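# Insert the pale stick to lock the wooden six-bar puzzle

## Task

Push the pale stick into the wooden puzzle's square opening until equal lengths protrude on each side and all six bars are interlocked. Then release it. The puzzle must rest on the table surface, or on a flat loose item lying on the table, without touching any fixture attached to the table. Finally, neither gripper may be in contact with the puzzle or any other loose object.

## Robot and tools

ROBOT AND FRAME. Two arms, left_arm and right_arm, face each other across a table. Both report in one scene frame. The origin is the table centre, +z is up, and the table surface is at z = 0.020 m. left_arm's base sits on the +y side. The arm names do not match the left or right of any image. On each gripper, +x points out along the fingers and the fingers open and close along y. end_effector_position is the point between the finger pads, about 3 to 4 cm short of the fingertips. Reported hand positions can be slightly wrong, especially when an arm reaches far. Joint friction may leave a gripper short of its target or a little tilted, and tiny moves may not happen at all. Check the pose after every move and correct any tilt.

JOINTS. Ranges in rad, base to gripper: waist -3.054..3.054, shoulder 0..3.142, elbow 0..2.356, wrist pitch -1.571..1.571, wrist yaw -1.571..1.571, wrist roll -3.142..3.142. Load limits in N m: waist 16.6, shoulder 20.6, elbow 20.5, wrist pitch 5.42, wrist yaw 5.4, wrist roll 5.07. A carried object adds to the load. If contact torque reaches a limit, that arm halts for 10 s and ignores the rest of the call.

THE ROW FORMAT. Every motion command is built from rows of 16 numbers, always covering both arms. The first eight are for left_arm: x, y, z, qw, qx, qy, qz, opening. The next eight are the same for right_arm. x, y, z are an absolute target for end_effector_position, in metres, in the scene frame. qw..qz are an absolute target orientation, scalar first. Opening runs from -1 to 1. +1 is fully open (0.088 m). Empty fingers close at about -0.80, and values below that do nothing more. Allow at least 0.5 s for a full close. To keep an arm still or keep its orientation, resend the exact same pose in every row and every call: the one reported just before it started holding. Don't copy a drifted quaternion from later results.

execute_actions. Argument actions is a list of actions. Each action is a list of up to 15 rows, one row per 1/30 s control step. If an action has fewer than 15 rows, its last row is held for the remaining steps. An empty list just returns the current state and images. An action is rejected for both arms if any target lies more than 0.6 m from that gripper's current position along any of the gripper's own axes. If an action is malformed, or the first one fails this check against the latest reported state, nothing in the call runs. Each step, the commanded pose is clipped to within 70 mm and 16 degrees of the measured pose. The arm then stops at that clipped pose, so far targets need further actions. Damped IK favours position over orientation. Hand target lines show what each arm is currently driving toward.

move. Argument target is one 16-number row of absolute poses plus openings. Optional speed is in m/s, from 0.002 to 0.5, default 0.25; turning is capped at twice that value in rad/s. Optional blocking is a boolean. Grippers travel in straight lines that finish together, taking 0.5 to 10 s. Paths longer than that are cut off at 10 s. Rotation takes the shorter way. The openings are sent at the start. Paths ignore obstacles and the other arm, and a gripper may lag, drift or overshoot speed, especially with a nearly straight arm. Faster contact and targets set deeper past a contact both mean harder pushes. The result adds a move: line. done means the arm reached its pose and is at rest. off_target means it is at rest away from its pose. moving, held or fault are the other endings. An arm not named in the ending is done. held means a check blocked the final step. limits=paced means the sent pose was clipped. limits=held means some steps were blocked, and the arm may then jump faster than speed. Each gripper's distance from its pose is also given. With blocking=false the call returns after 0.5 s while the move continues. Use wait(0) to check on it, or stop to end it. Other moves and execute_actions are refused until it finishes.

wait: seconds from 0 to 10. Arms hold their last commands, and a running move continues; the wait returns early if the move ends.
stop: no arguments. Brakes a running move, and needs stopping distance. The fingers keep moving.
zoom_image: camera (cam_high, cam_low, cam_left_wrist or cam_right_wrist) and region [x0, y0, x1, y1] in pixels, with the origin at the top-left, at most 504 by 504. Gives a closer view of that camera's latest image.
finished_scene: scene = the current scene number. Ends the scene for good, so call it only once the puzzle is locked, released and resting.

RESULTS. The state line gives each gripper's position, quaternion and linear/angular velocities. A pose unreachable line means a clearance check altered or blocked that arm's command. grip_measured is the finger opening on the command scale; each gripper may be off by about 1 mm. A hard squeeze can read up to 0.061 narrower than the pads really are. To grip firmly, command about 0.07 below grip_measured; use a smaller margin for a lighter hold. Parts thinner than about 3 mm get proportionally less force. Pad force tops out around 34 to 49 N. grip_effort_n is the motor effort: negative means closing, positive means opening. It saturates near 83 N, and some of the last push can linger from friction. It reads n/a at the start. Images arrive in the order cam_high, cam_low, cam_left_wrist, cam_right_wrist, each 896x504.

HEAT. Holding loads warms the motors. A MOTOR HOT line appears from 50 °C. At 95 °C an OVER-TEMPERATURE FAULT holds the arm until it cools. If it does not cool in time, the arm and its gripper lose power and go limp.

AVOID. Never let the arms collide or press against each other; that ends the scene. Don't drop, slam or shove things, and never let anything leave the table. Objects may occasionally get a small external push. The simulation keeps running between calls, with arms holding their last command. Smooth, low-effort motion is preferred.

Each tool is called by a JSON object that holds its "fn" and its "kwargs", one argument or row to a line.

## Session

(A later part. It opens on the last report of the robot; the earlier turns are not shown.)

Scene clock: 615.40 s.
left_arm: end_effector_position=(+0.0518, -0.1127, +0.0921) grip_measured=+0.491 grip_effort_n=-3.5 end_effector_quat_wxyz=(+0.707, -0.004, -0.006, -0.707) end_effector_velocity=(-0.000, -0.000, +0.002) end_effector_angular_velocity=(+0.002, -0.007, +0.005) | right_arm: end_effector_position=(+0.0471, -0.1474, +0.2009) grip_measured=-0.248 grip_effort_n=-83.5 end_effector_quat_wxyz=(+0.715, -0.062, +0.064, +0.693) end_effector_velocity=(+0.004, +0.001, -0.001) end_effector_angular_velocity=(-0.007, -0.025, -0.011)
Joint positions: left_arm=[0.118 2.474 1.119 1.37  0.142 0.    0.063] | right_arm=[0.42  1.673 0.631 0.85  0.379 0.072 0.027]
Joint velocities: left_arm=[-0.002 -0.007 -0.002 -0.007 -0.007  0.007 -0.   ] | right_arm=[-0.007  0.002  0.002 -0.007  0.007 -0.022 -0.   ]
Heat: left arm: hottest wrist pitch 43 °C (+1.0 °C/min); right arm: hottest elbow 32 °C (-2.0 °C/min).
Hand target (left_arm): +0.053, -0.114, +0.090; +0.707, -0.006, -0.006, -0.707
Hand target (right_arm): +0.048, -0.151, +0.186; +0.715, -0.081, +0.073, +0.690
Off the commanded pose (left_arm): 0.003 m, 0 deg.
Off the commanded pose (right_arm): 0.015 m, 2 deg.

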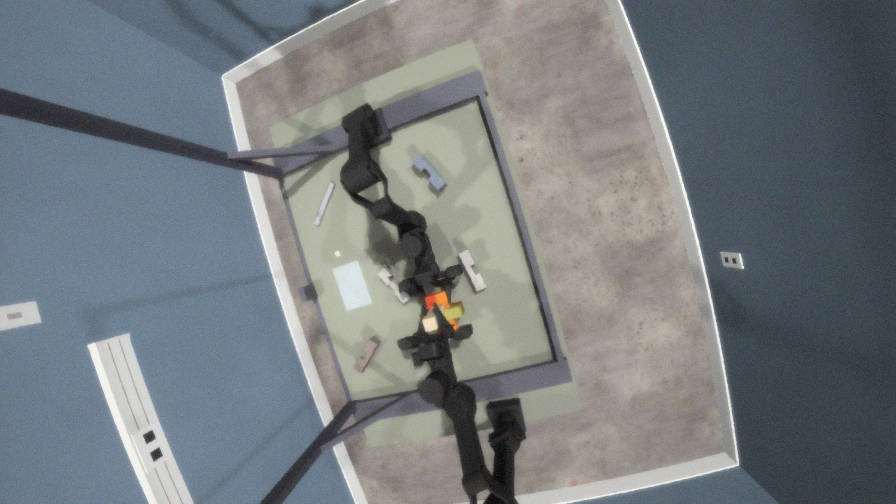

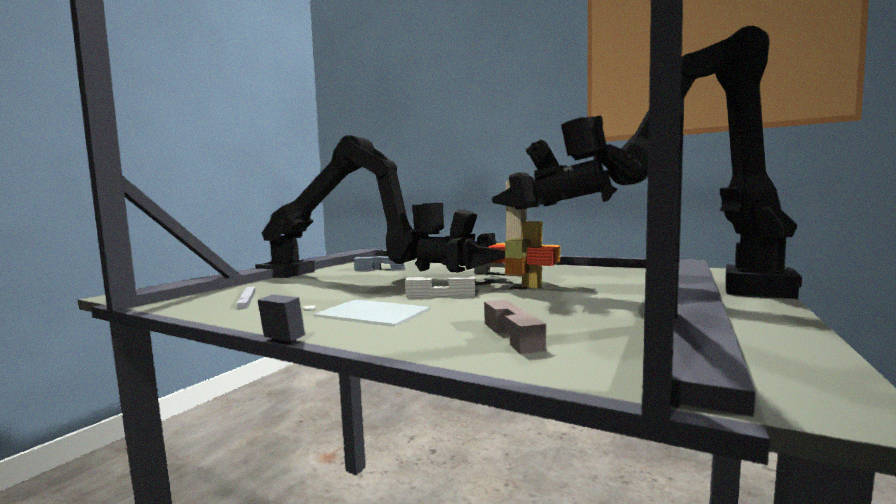

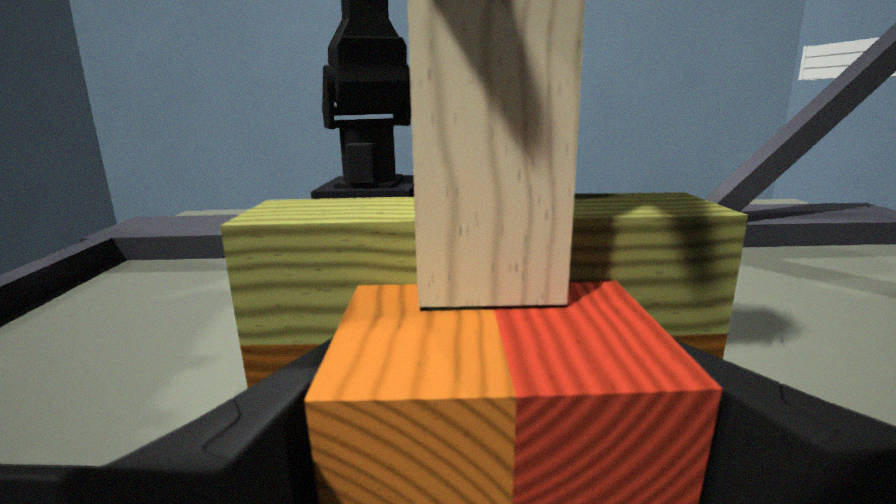

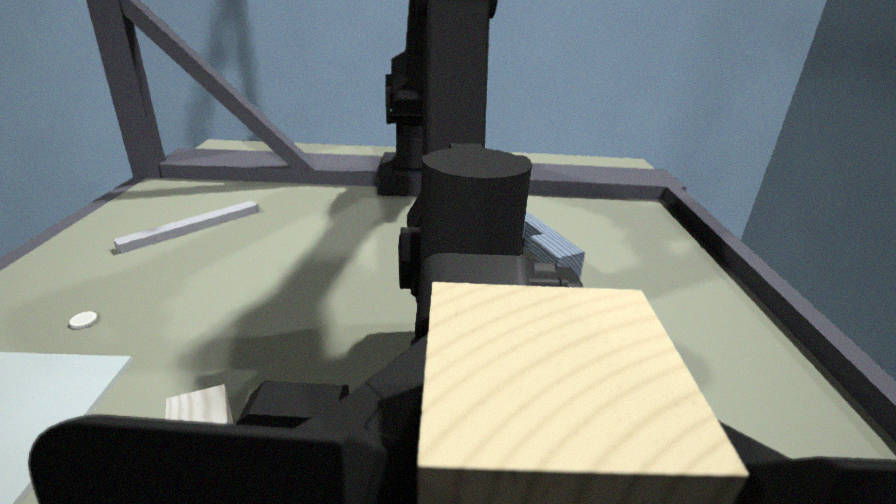

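{"fn": "zoom_image", "kwargs": {
  "camera": "cam_left_wrist",
  "region": [400, 280, 460, 325]
}}

{"fn": "zoom_image", "kwargs": {
  "camera": "cam_left_wrist",
  "region": [535, 280, 595, 325]
}}

Region (400, 280, 460, 325) of cam_left_wrist's 896x504 image, scaled by 8.400, with more detail than that image has; it fills the top 378 rows of this view, and the rest is white.

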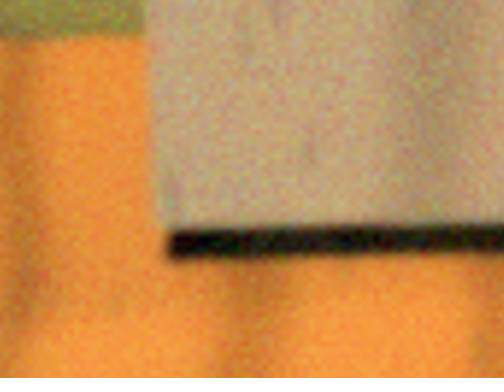

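Region (535, 280, 595, 325) of cam_left_wrist's 896x504 image, scaled by 8.400, with more detail than that image has; it fills the top 378 rows of this view, and the rest is white.

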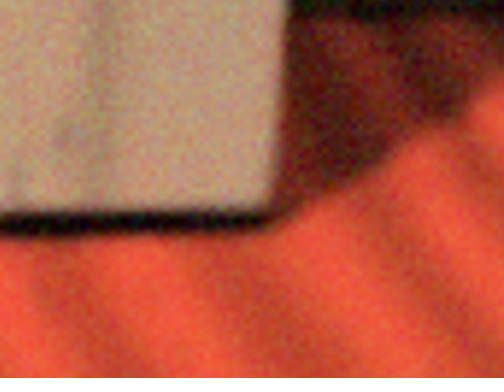

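{"fn": "execute_actions", "kwargs": {
  "actions": [
    [[0.053, -0.114, 0.0895, 0.7071, -0.0062, -0.0062, -0.7071, 0.49, 0.0478, -0.1507, 0.1855, 0.7154, -0.0812, 0.0726, 0.6903, -0.32],[0.053, -0.114, 0.0895, 0.7071, -0.0062, -0.0062, -0.7071, 0.49, 0.0478, -0.1506, 0.185, 0.7154, -0.0812, 0.0726, 0.6903, -0.32],[0.053, -0.114, 0.0895, 0.7071, -0.0062, -0.0062, -0.7071, 0.49, 0.0478, -0.1505, 0.1845, 0.7154, -0.0812, 0.0726, 0.6903, -0.32],[0.053, -0.114, 0.0895, 0.7071, -0.0062, -0.0062, -0.7071, 0.49, 0.0478, -0.1504, 0.184, 0.7154, -0.0812, 0.0726, 0.6903, -0.32],[0.053, -0.114, 0.0895, 0.7071, -0.0062, -0.0062, -0.7071, 0.49, 0.0478, -0.1503, 0.1835, 0.7154, -0.0812, 0.0726, 0.6903, -0.32],[0.053, -0.114, 0.0895, 0.7071, -0.0062, -0.0062, -0.7071, 0.49, 0.0478, -0.1502, 0.183, 0.7154, -0.0812, 0.0726, 0.6903, -0.32],[0.053, -0.114, 0.0895, 0.7071, -0.0062, -0.0062, -0.7071, 0.49, 0.0478, -0.1501, 0.1825, 0.7154, -0.0812, 0.0726, 0.6903, -0.32],[0.053, -0.114, 0.0895, 0.7071, -0.0062, -0.0062, -0.7071, 0.49, 0.0478, -0.15, 0.182, 0.7154, -0.0812, 0.0726, 0.6903, -0.32],[0.053, -0.114, 0.0895, 0.7071, -0.0062, -0.0062, -0.7071, 0.49, 0.0478, -0.15, 0.1815, 0.7154, -0.0812, 0.0726, 0.6903, -0.32],[0.053, -0.114, 0.0895, 0.7071, -0.0062, -0.0062, -0.7071, 0.49, 0.0478, -0.15, 0.181, 0.7154, -0.0812, 0.0726, 0.6903, -0.32],[0.053, -0.114, 0.0895, 0.7071, -0.0062, -0.0062, -0.7071, 0.49, 0.0478, -0.15, 0.1805, 0.7154, -0.0812, 0.0726, 0.6903, -0.32],[0.053, -0.114, 0.0895, 0.7071, -0.0062, -0.0062, -0.7071, 0.49, 0.0478, -0.15, 0.18, 0.7154, -0.0812, 0.0726, 0.6903, -0.32],[0.053, -0.114, 0.0895, 0.7071, -0.0062, -0.0062, -0.7071, 0.49, 0.0478, -0.15, 0.1795, 0.7154, -0.0812, 0.0726, 0.6903, -0.32],[0.053, -0.114, 0.0895, 0.7071, -0.0062, -0.0062, -0.7071, 0.49, 0.0478, -0.15, 0.179, 0.7154, -0.0812, 0.0726, 0.6903, -0.32],[0.053, -0.114, 0.0895, 0.7071, -0.0062, -0.0062, -0.7071, 0.49, 0.0478, -0.15, 0.1785, 0.7154, -0.0812, 0.0726, 0.6903, -0.32]],
    [[0.053, -0.114, 0.0895, 0.7071, -0.0062, -0.0062, -0.7071, 0.49, 0.0478, -0.15, 0.1785, 0.7154, -0.0812, 0.0726, 0.6903, -0.32]]
  ]
}}

{"fn": "zoom_image", "kwargs": {
  "camera": "cam_left_wrist",
  "region": [380, 200, 620, 380]
}}

Scene clock: 631.03 s.
left_arm: end_effector_position=(+0.0516, -0.1127, +0.0918) grip_measured=+0.491 grip_effort_n=-4.4 end_effector_quat_wxyz=(+0.707, -0.004, -0.006, -0.707) end_effector_velocity=(-0.000, +0.001, -0.001) end_effector_angular_velocity=(-0.002, +0.007, +0.005) | right_arm: end_effector_position=(+0.0470, -0.1459, +0.1989) grip_measured=-0.248 grip_effort_n=-83.5 end_effector_quat_wxyz=(+0.717, -0.056, +0.061, +0.693) end_effector_velocity=(+0.002, -0.000, -0.001) end_effector_angular_velocity=(-0.008, -0.009, +0.001)
Joint positions: left_arm=[0.118 2.475 1.119 1.37  0.143 0.    0.063] | right_arm=[0.42  1.693 0.628 0.885 0.382 0.072 0.027]
Joint velocities: left_arm=[-0.002  0.002 -0.002  0.007 -0.007 -0.007 -0.   ] | right_arm=[-0.007 -0.002 -0.002 -0.007 -0.007 -0.007 -0.   ]
Heat: left arm: hottest wrist pitch 43 °C (+1.0 °C/min); right arm: hottest elbow 32 °C (-1.0 °C/min).
Hand target (left_arm): +0.053, -0.114, +0.090; +0.707, -0.006, -0.006, -0.707
Hand target (right_arm): +0.048, -0.151, +0.179; +0.715, -0.081, +0.073, +0.690
Off the commanded pose (left_arm): 0.003 m, 0 deg.
Off the commanded pose (right_arm): 0.021 m, 3 deg.

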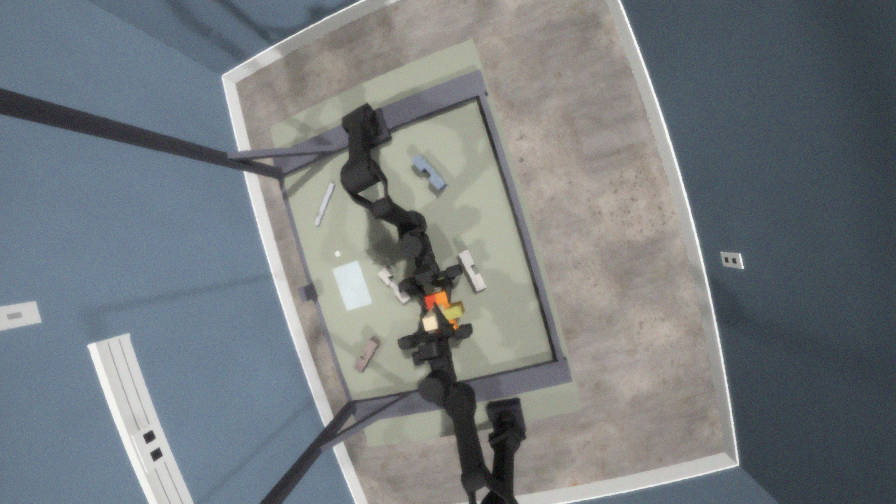

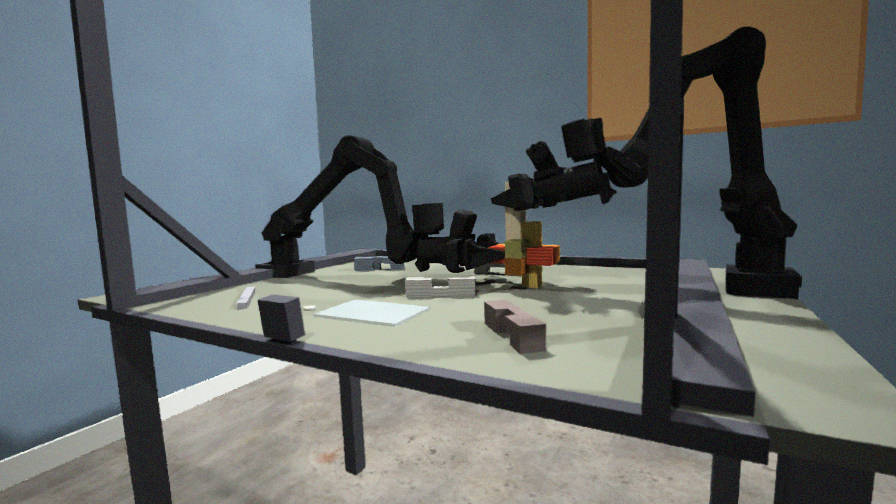

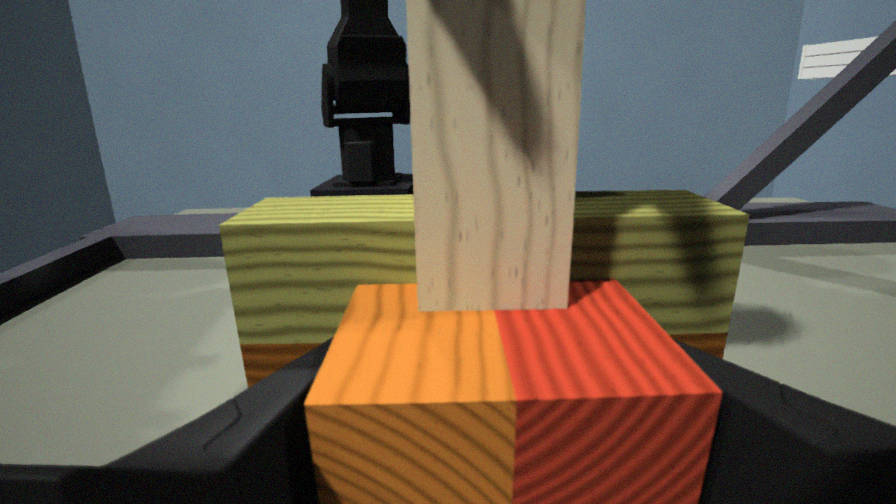

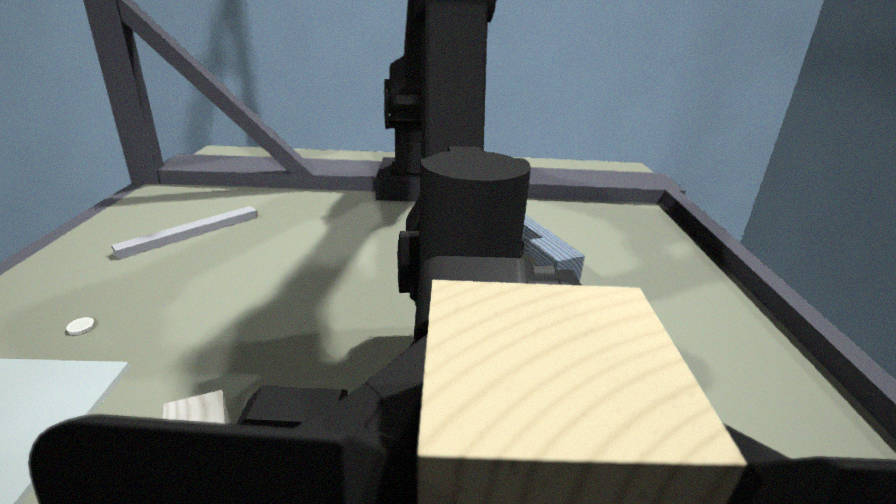

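Region (380, 200, 620, 380) of cam_left_wrist's 896x504 image, scaled by 2.100, with more detail than that image has; it fills the top 378 rows of this view, and the rest is white.

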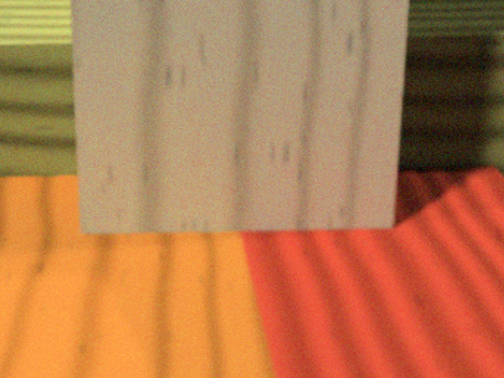

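{"fn": "execute_actions", "kwargs": {
  "actions": [
    [[0.053, -0.114, 0.0895, 0.7071, -0.0062, -0.0062, -0.7071, 0.49, 0.0478, -0.15, 0.1788, 0.7154, -0.0812, 0.0726, 0.6903, -0.32],[0.053, -0.114, 0.0895, 0.7071, -0.0062, -0.0062, -0.7071, 0.49, 0.0478, -0.15, 0.1791, 0.7154, -0.0812, 0.0726, 0.6903, -0.32],[0.053, -0.114, 0.0895, 0.7071, -0.0062, -0.0062, -0.7071, 0.49, 0.0478, -0.15, 0.1794, 0.7154, -0.0812, 0.0726, 0.6903, -0.32],[0.053, -0.114, 0.0895, 0.7071, -0.0062, -0.0062, -0.7071, 0.49, 0.0478, -0.15, 0.1797, 0.7154, -0.0812, 0.0726, 0.6903, -0.32],[0.053, -0.114, 0.0895, 0.7071, -0.0062, -0.0062, -0.7071, 0.49, 0.0478, -0.15, 0.18, 0.7154, -0.0812, 0.0726, 0.6903, -0.32],[0.053, -0.114, 0.0895, 0.7071, -0.0062, -0.0062, -0.7071, 0.49, 0.0478, -0.15, 0.1803, 0.7154, -0.0812, 0.0726, 0.6903, -0.32],[0.053, -0.114, 0.0895, 0.7071, -0.0062, -0.0062, -0.7071, 0.49, 0.0478, -0.15, 0.1806, 0.7154, -0.0812, 0.0726, 0.6903, -0.32],[0.053, -0.114, 0.0895, 0.7071, -0.0062, -0.0062, -0.7071, 0.49, 0.0478, -0.15, 0.1809, 0.7154, -0.0812, 0.0726, 0.6903, -0.32],[0.053, -0.114, 0.0895, 0.7071, -0.0062, -0.0062, -0.7071, 0.49, 0.0478, -0.15, 0.1812, 0.7154, -0.0812, 0.0726, 0.6903, -0.32],[0.053, -0.114, 0.0895, 0.7071, -0.0062, -0.0062, -0.7071, 0.49, 0.0478, -0.15, 0.1815, 0.7154, -0.0812, 0.0726, 0.6903, -0.32],[0.053, -0.114, 0.0895, 0.7071, -0.0062, -0.0062, -0.7071, 0.49, 0.0478, -0.15, 0.1818, 0.7154, -0.0812, 0.0726, 0.6903, -0.32],[0.053, -0.114, 0.0895, 0.7071, -0.0062, -0.0062, -0.7071, 0.49, 0.0478, -0.15, 0.1821, 0.7154, -0.0812, 0.0726, 0.6903, -0.32],[0.053, -0.114, 0.0895, 0.7071, -0.0062, -0.0062, -0.7071, 0.49, 0.0478, -0.15, 0.1824, 0.7154, -0.0812, 0.0726, 0.6903, -0.32],[0.053, -0.114, 0.0895, 0.7071, -0.0062, -0.0062, -0.7071, 0.49, 0.0478, -0.15, 0.1827, 0.7154, -0.0812, 0.0726, 0.6903, -0.32],[0.053, -0.114, 0.0895, 0.7071, -0.0062, -0.0062, -0.7071, 0.49, 0.0478, -0.15, 0.183, 0.7154, -0.0812, 0.0726, 0.6903, -0.32]],
    [[0.053, -0.114, 0.0895, 0.7071, -0.0062, -0.0062, -0.7071, 0.49, 0.0478, -0.15, 0.1833, 0.7154, -0.0812, 0.0726, 0.6903, -0.32],[0.053, -0.114, 0.0895, 0.7071, -0.0062, -0.0062, -0.7071, 0.49, 0.0478, -0.15, 0.1836, 0.7154, -0.0812, 0.0726, 0.6903, -0.32],[0.053, -0.114, 0.0895, 0.7071, -0.0062, -0.0062, -0.7071, 0.49, 0.0478, -0.15, 0.1839, 0.7154, -0.0812, 0.0726, 0.6903, -0.32],[0.053, -0.114, 0.0895, 0.7071, -0.0062, -0.0062, -0.7071, 0.49, 0.0478, -0.15, 0.1842, 0.7154, -0.0812, 0.0726, 0.6903, -0.32],[0.053, -0.114, 0.0895, 0.7071, -0.0062, -0.0062, -0.7071, 0.49, 0.0478, -0.15, 0.1845, 0.7154, -0.0812, 0.0726, 0.6903, -0.32],[0.053, -0.114, 0.0895, 0.7071, -0.0062, -0.0062, -0.7071, 0.49, 0.0478, -0.15, 0.1848, 0.7154, -0.0812, 0.0726, 0.6903, -0.32],[0.053, -0.114, 0.0895, 0.7071, -0.0062, -0.0062, -0.7071, 0.49, 0.0478, -0.15, 0.185, 0.7154, -0.0812, 0.0726, 0.6903, -0.32]]
  ]
}}

{"fn": "zoom_image", "kwargs": {
  "camera": "cam_left_wrist",
  "region": [380, 200, 620, 380]
}}

{"fn": "zoom_image", "kwargs": {
  "camera": "cam_low",
  "region": [470, 130, 590, 300]
}}

Scene clock: 647.73 s.
left_arm: end_effector_position=(+0.0516, -0.1126, +0.0916) grip_measured=+0.491 grip_effort_n=-4.0 end_effector_quat_wxyz=(+0.707, -0.004, -0.006, -0.707) end_effector_velocity=(-0.000, -0.000, -0.002) end_effector_angular_velocity=(+0.017, +0.010, +0.005) | right_arm: end_effector_position=(+0.0472, -0.1468, +0.1985) grip_measured=-0.248 grip_effort_n=-83.5 end_effector_quat_wxyz=(+0.716, -0.062, +0.064, +0.692) end_effector_velocity=(-0.003, +0.001, +0.003) end_effector_angular_velocity=(+0.010, +0.001, +0.020)
Joint positions: left_arm=[0.118 2.475 1.119 1.37  0.143 0.    0.063] | right_arm=[0.42  1.685 0.629 0.864 0.382 0.072 0.027]
Joint velocities: left_arm=[-0.002 -0.007 -0.002 -0.022 -0.007 -0.007 -0.   ] | right_arm=[-0.002 -0.002  0.002  0.007 -0.022 -0.007 -0.   ]
Heat: left arm: hottest wrist pitch 43 °C (+1.0 °C/min); right arm: hottest wrist pitch 32 °C (-1.0 °C/min).
Hand target (left_arm): +0.053, -0.114, +0.089; +0.707, -0.006, -0.006, -0.707
Hand target (right_arm): +0.048, -0.150, +0.185; +0.715, -0.081, +0.072, +0.690
Off the commanded pose (left_arm): 0.003 m, 0 deg.
Off the commanded pose (right_arm): 0.014 m, 2 deg.

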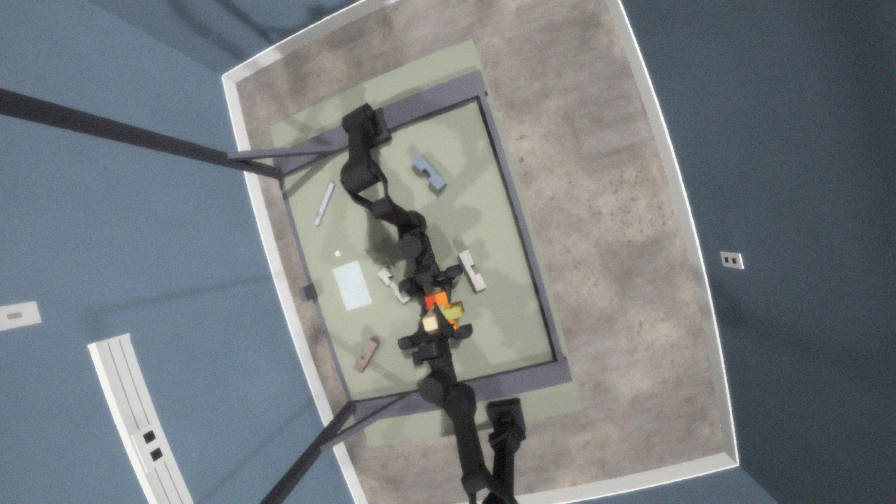

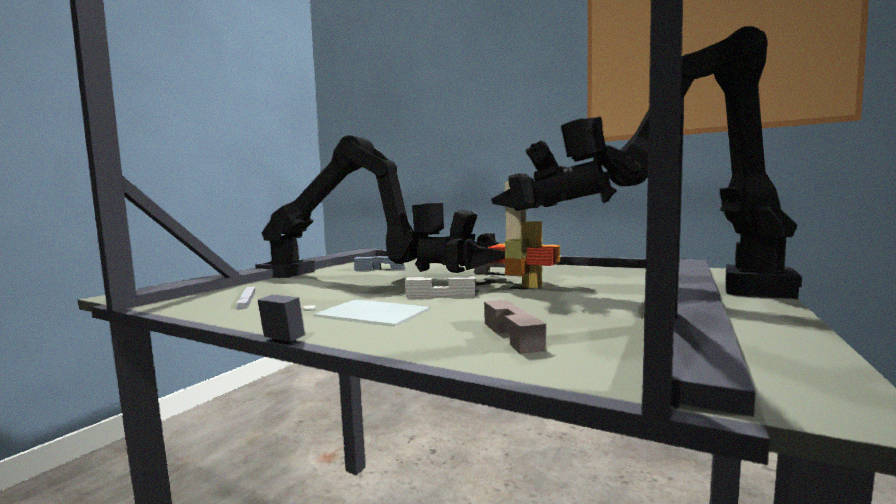

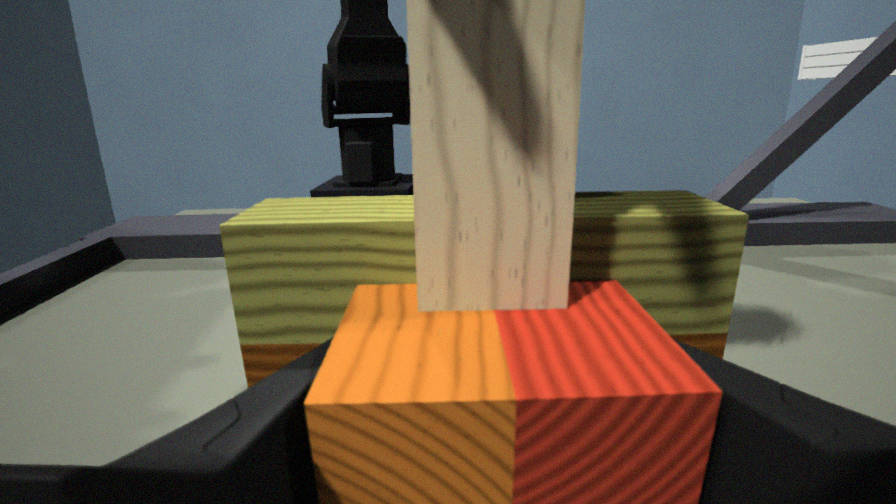

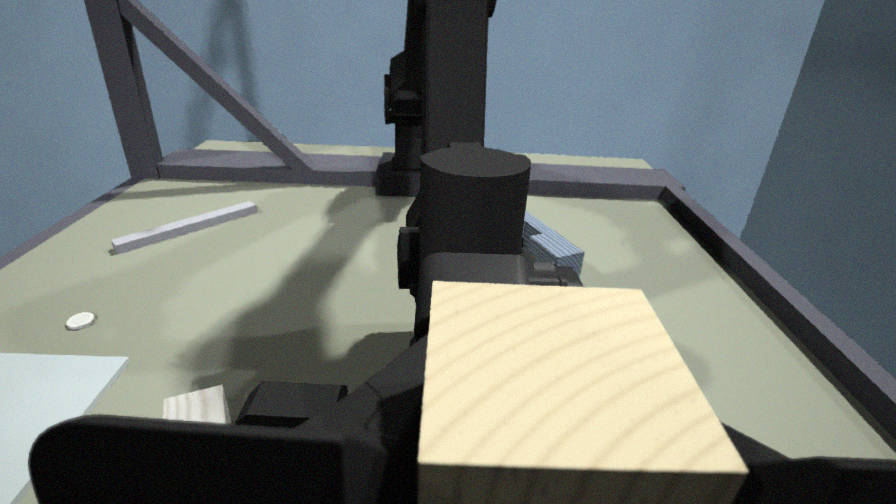

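Region (380, 200, 620, 380) of cam_left_wrist's 896x504 image, scaled by 2.100, with more detail than that image has; it fills the top 378 rows of this view, and the rest is white.

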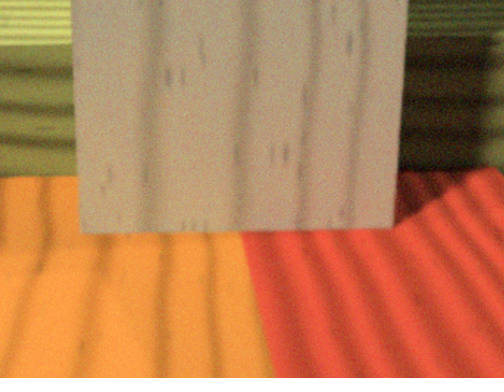

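Region (470, 130, 590, 300) of cam_low's 896x504 image, scaled by 2.965, with more detail than that image has; it fills the left 356 columns of this view, and the rest is white.

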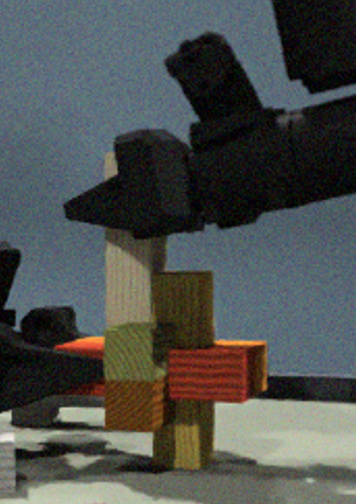

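{"fn": "zoom_image", "kwargs": {
  "camera": "cam_left_wrist",
  "region": [400, 280, 460, 325]
}}

{"fn": "zoom_image", "kwargs": {
  "camera": "cam_left_wrist",
  "region": [535, 280, 595, 325]
}}

Region (400, 280, 460, 325) of cam_left_wrist's 896x504 image, scaled by 8.400, with more detail than that image has; it fills the top 378 rows of this view, and the rest is white.

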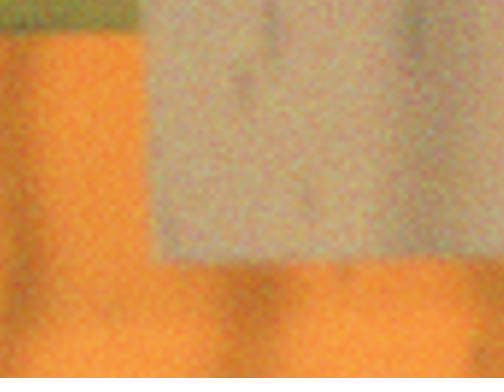

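Region (535, 280, 595, 325) of cam_left_wrist's 896x504 image, scaled by 8.400, with more detail than that image has; it fills the top 378 rows of this view, and the rest is white.

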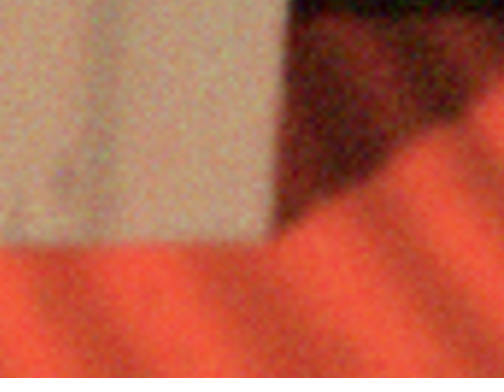

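{"fn": "execute_actions", "kwargs": {
  "actions": [
    [[0.053, -0.114, 0.0895, 0.7071, -0.0062, -0.0062, -0.7071, 0.495, 0.0478, -0.15, 0.186, 0.7154, -0.0803, 0.0722, 0.6904, -0.32],[0.053, -0.114, 0.0895, 0.7071, -0.0062, -0.0062, -0.7071, 0.5, 0.0478, -0.15, 0.187, 0.7155, -0.0794, 0.0718, 0.6905, -0.32],[0.053, -0.114, 0.0895, 0.7071, -0.0062, -0.0062, -0.7071, 0.505, 0.0478, -0.1501, 0.188, 0.7155, -0.0785, 0.0714, 0.6906, -0.32],[0.053, -0.114, 0.0895, 0.7071, -0.0062, -0.0062, -0.7071, 0.51, 0.0478, -0.1501, 0.189, 0.7156, -0.0776, 0.071, 0.6907, -0.32],[0.053, -0.114, 0.0895, 0.7071, -0.0062, -0.0062, -0.7071, 0.51, 0.0478, -0.1502, 0.19, 0.7156, -0.0767, 0.0706, 0.6908, -0.32],[0.053, -0.114, 0.0895, 0.7071, -0.0062, -0.0062, -0.7071, 0.51, 0.0478, -0.1502, 0.191, 0.7157, -0.0758, 0.0702, 0.6909, -0.32],[0.053, -0.114, 0.0895, 0.7071, -0.0062, -0.0062, -0.7071, 0.51, 0.0478, -0.1503, 0.192, 0.7157, -0.0749, 0.0698, 0.691, -0.32],[0.053, -0.114, 0.0895, 0.7071, -0.0062, -0.0062, -0.7071, 0.51, 0.0478, -0.1503, 0.193, 0.7158, -0.074, 0.0694, 0.691, -0.32],[0.053, -0.114, 0.0895, 0.7071, -0.0062, -0.0062, -0.7071, 0.51, 0.0478, -0.1504, 0.194, 0.7158, -0.0731, 0.069, 0.6911, -0.32],[0.053, -0.114, 0.0895, 0.7071, -0.0062, -0.0062, -0.7071, 0.51, 0.0478, -0.1504, 0.195, 0.7159, -0.0722, 0.0686, 0.6912, -0.32],[0.053, -0.114, 0.0895, 0.7071, -0.0062, -0.0062, -0.7071, 0.51, 0.0478, -0.1505, 0.196, 0.7159, -0.0713, 0.0682, 0.6913, -0.32],[0.053, -0.114, 0.0895, 0.7071, -0.0062, -0.0062, -0.7071, 0.51, 0.0478, -0.1505, 0.197, 0.716, -0.0704, 0.0678, 0.6914, -0.32],[0.053, -0.114, 0.0895, 0.7071, -0.0062, -0.0062, -0.7071, 0.51, 0.0478, -0.1505, 0.198, 0.716, -0.0695, 0.0674, 0.6914, -0.32],[0.053, -0.114, 0.0895, 0.7071, -0.0062, -0.0062, -0.7071, 0.51, 0.0478, -0.1505, 0.199, 0.716, -0.0686, 0.0669, 0.6915, -0.32]],
    [[0.053, -0.114, 0.0895, 0.7071, -0.0062, -0.0062, -0.7071, 0.51, 0.0478, -0.1505, 0.199, 0.716, -0.0686, 0.0669, 0.6915, -0.32]]
  ]
}}

{"fn": "zoom_image", "kwargs": {
  "camera": "cam_left_wrist",
  "region": [380, 200, 620, 380]
}}

{"fn": "zoom_image", "kwargs": {
  "camera": "cam_low",
  "region": [470, 130, 590, 300]
}}

Scene clock: 679.13 s.
left_arm: end_effector_position=(+0.0525, -0.1132, +0.0937) grip_measured=+0.507 grip_effort_n=16.0 end_effector_quat_wxyz=(+0.707, -0.007, -0.009, -0.707) end_effector_velocity=(-0.000, +0.000, -0.004) end_effector_angular_velocity=(+0.012, +0.024, +0.004) | right_arm: end_effector_position=(+0.0475, -0.1485, +0.1988) grip_measured=-0.248 grip_effort_n=-83.5 end_effector_quat_wxyz=(+0.716, -0.067, +0.067, +0.692) end_effector_velocity=(-0.000, +0.000, +0.000) end_effector_angular_velocity=(-0.004, -0.021, +0.009)
Joint positions: left_arm=[0.119 2.475 1.122 1.375 0.143 0.    0.064] | right_arm=[0.421 1.67  0.629 0.836 0.382 0.074 0.027]
Joint velocities: left_arm=[-0.002  0.002 -0.002 -0.007 -0.007 -0.022  0.   ] | right_arm=[-0.002 -0.002  0.002 -0.007 -0.007 -0.022 -0.   ]
Heat: left arm: hottest wrist pitch 43 °C (+0.0 °C/min); right arm: hottest elbow 32 °C (+0.0 °C/min).
Hand target (left_arm): +0.053, -0.114, +0.090; +0.707, -0.006, -0.006, -0.707
Hand target (right_arm): +0.048, -0.150, +0.199; +0.716, -0.068, +0.067, +0.692
Off the commanded pose (left_arm): 0.004 m, 0 deg.
Off the commanded pose (right_arm): 0.002 m, 0 deg.

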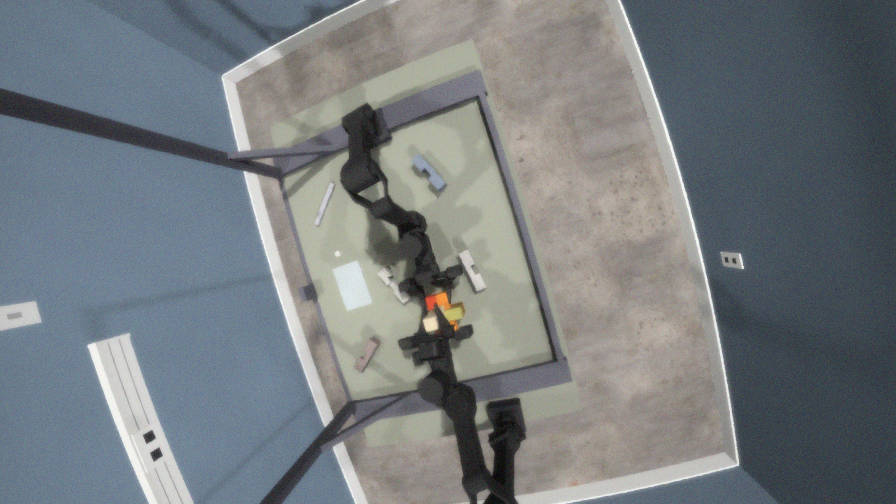

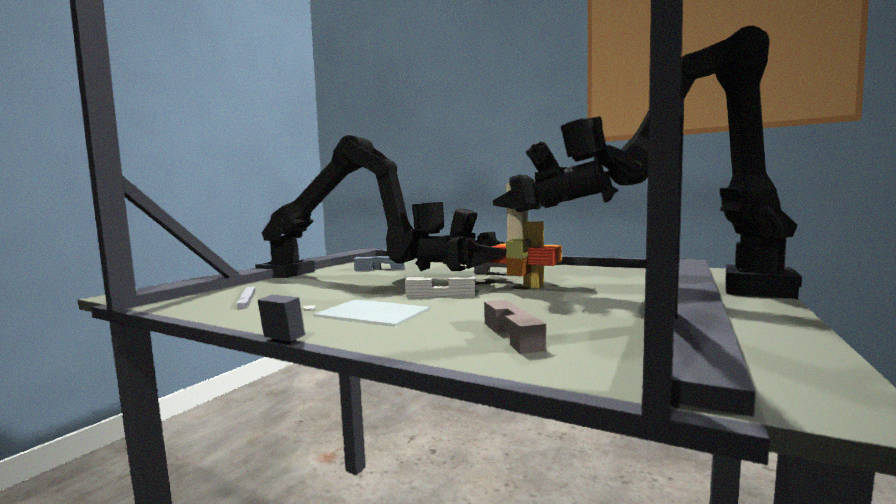

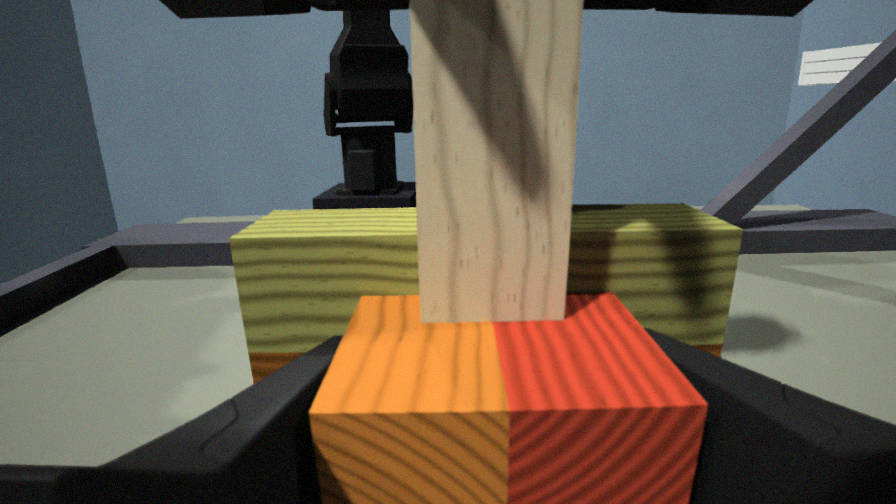

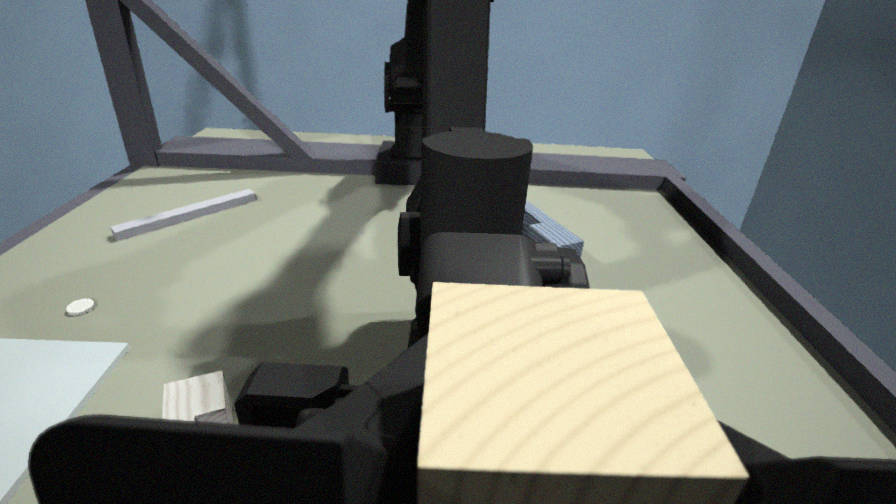

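Region (380, 200, 620, 380) of cam_left_wrist's 896x504 image, scaled by 2.100, with more detail than that image has; it fills the top 378 rows of this view, and the rest is white.

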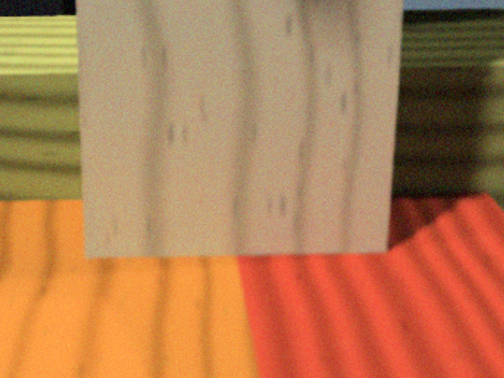

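Region (470, 130, 590, 300) of cam_low's 896x504 image, scaled by 2.965, with more detail than that image has; it fills the left 356 columns of this view, and the rest is white.

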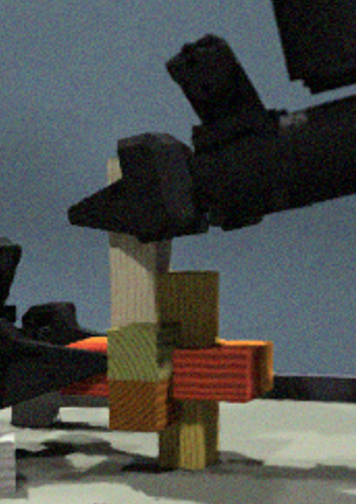

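{"fn": "move", "kwargs": {
  "target": [0.053, -0.114, 0.0895, 0.7071, -0.0062, -0.0062, -0.7071, 0.51, 0.0478, -0.1505, 0.176, 0.716, -0.0686, 0.0669, 0.6915, -0.32],
  "speed": 0.015
}}

{"fn": "zoom_image", "kwargs": {
  "camera": "cam_low",
  "region": [470, 130, 590, 300]
}}

Scene clock: 685.37 s.
left_arm: end_effector_position=(+0.0525, -0.1132, +0.0937) grip_measured=+0.507 grip_effort_n=15.6 end_effector_quat_wxyz=(+0.707, -0.007, -0.009, -0.707) end_effector_velocity=(-0.000, +0.000, -0.001) end_effector_angular_velocity=(+0.007, -0.006, +0.005) | right_arm: end_effector_position=(+0.0477, -0.1465, +0.1954) grip_measured=-0.248 grip_effort_n=-83.5 end_effector_quat_wxyz=(+0.718, -0.046, +0.055, +0.692) end_effector_velocity=(+0.002, -0.000, -0.003) end_effector_angular_velocity=(-0.011, -0.013, -0.009)
Joint positions: left_arm=[0.119 2.475 1.122 1.375 0.143 0.    0.064] | right_arm=[0.42  1.721 0.61  0.956 0.385 0.069 0.027]
Joint velocities: left_arm=[-0.002 -0.002 -0.002 -0.007 -0.007  0.007 -0.   ] | right_arm=[-0.002  0.002 -0.002 -0.007  0.007 -0.007 -0.   ]
Heat: left arm: hottest wrist pitch 43 °C (+0.0 °C/min); right arm: hottest elbow 32 °C (+0.0 °C/min).
Hand target (left_arm): +0.053, -0.114, +0.090; +0.707, -0.006, -0.006, -0.707
Hand target (right_arm): +0.048, -0.151, +0.176; +0.716, -0.069, +0.067, +0.692
Off the commanded pose (left_arm): 0.004 m, 0 deg.
Off the commanded pose (right_arm): 0.020 m, 3 deg.
move: off_target (right_arm)

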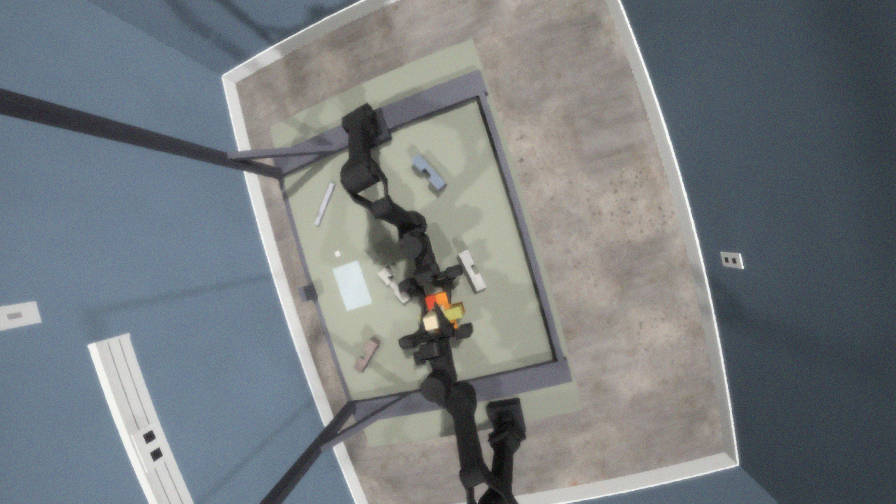

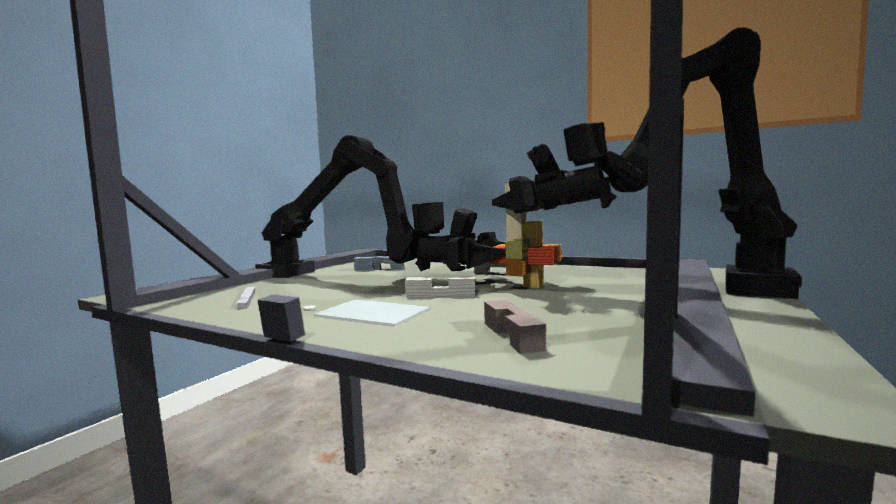

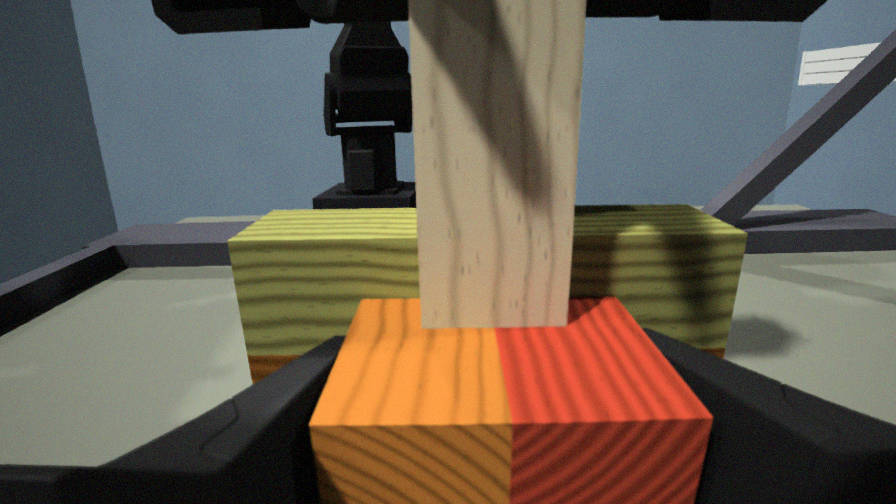

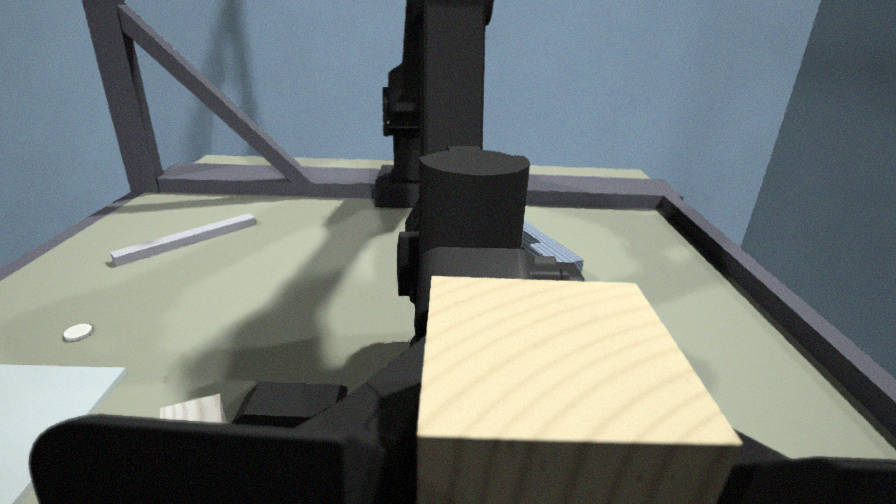

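Region (470, 130, 590, 300) of cam_low's 896x504 image, scaled by 2.965, with more detail than that image has; it fills the left 356 columns of this view, and the rest is white.

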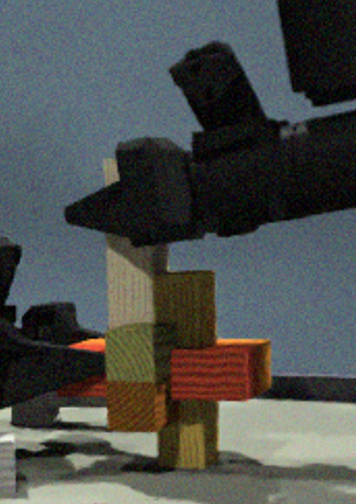

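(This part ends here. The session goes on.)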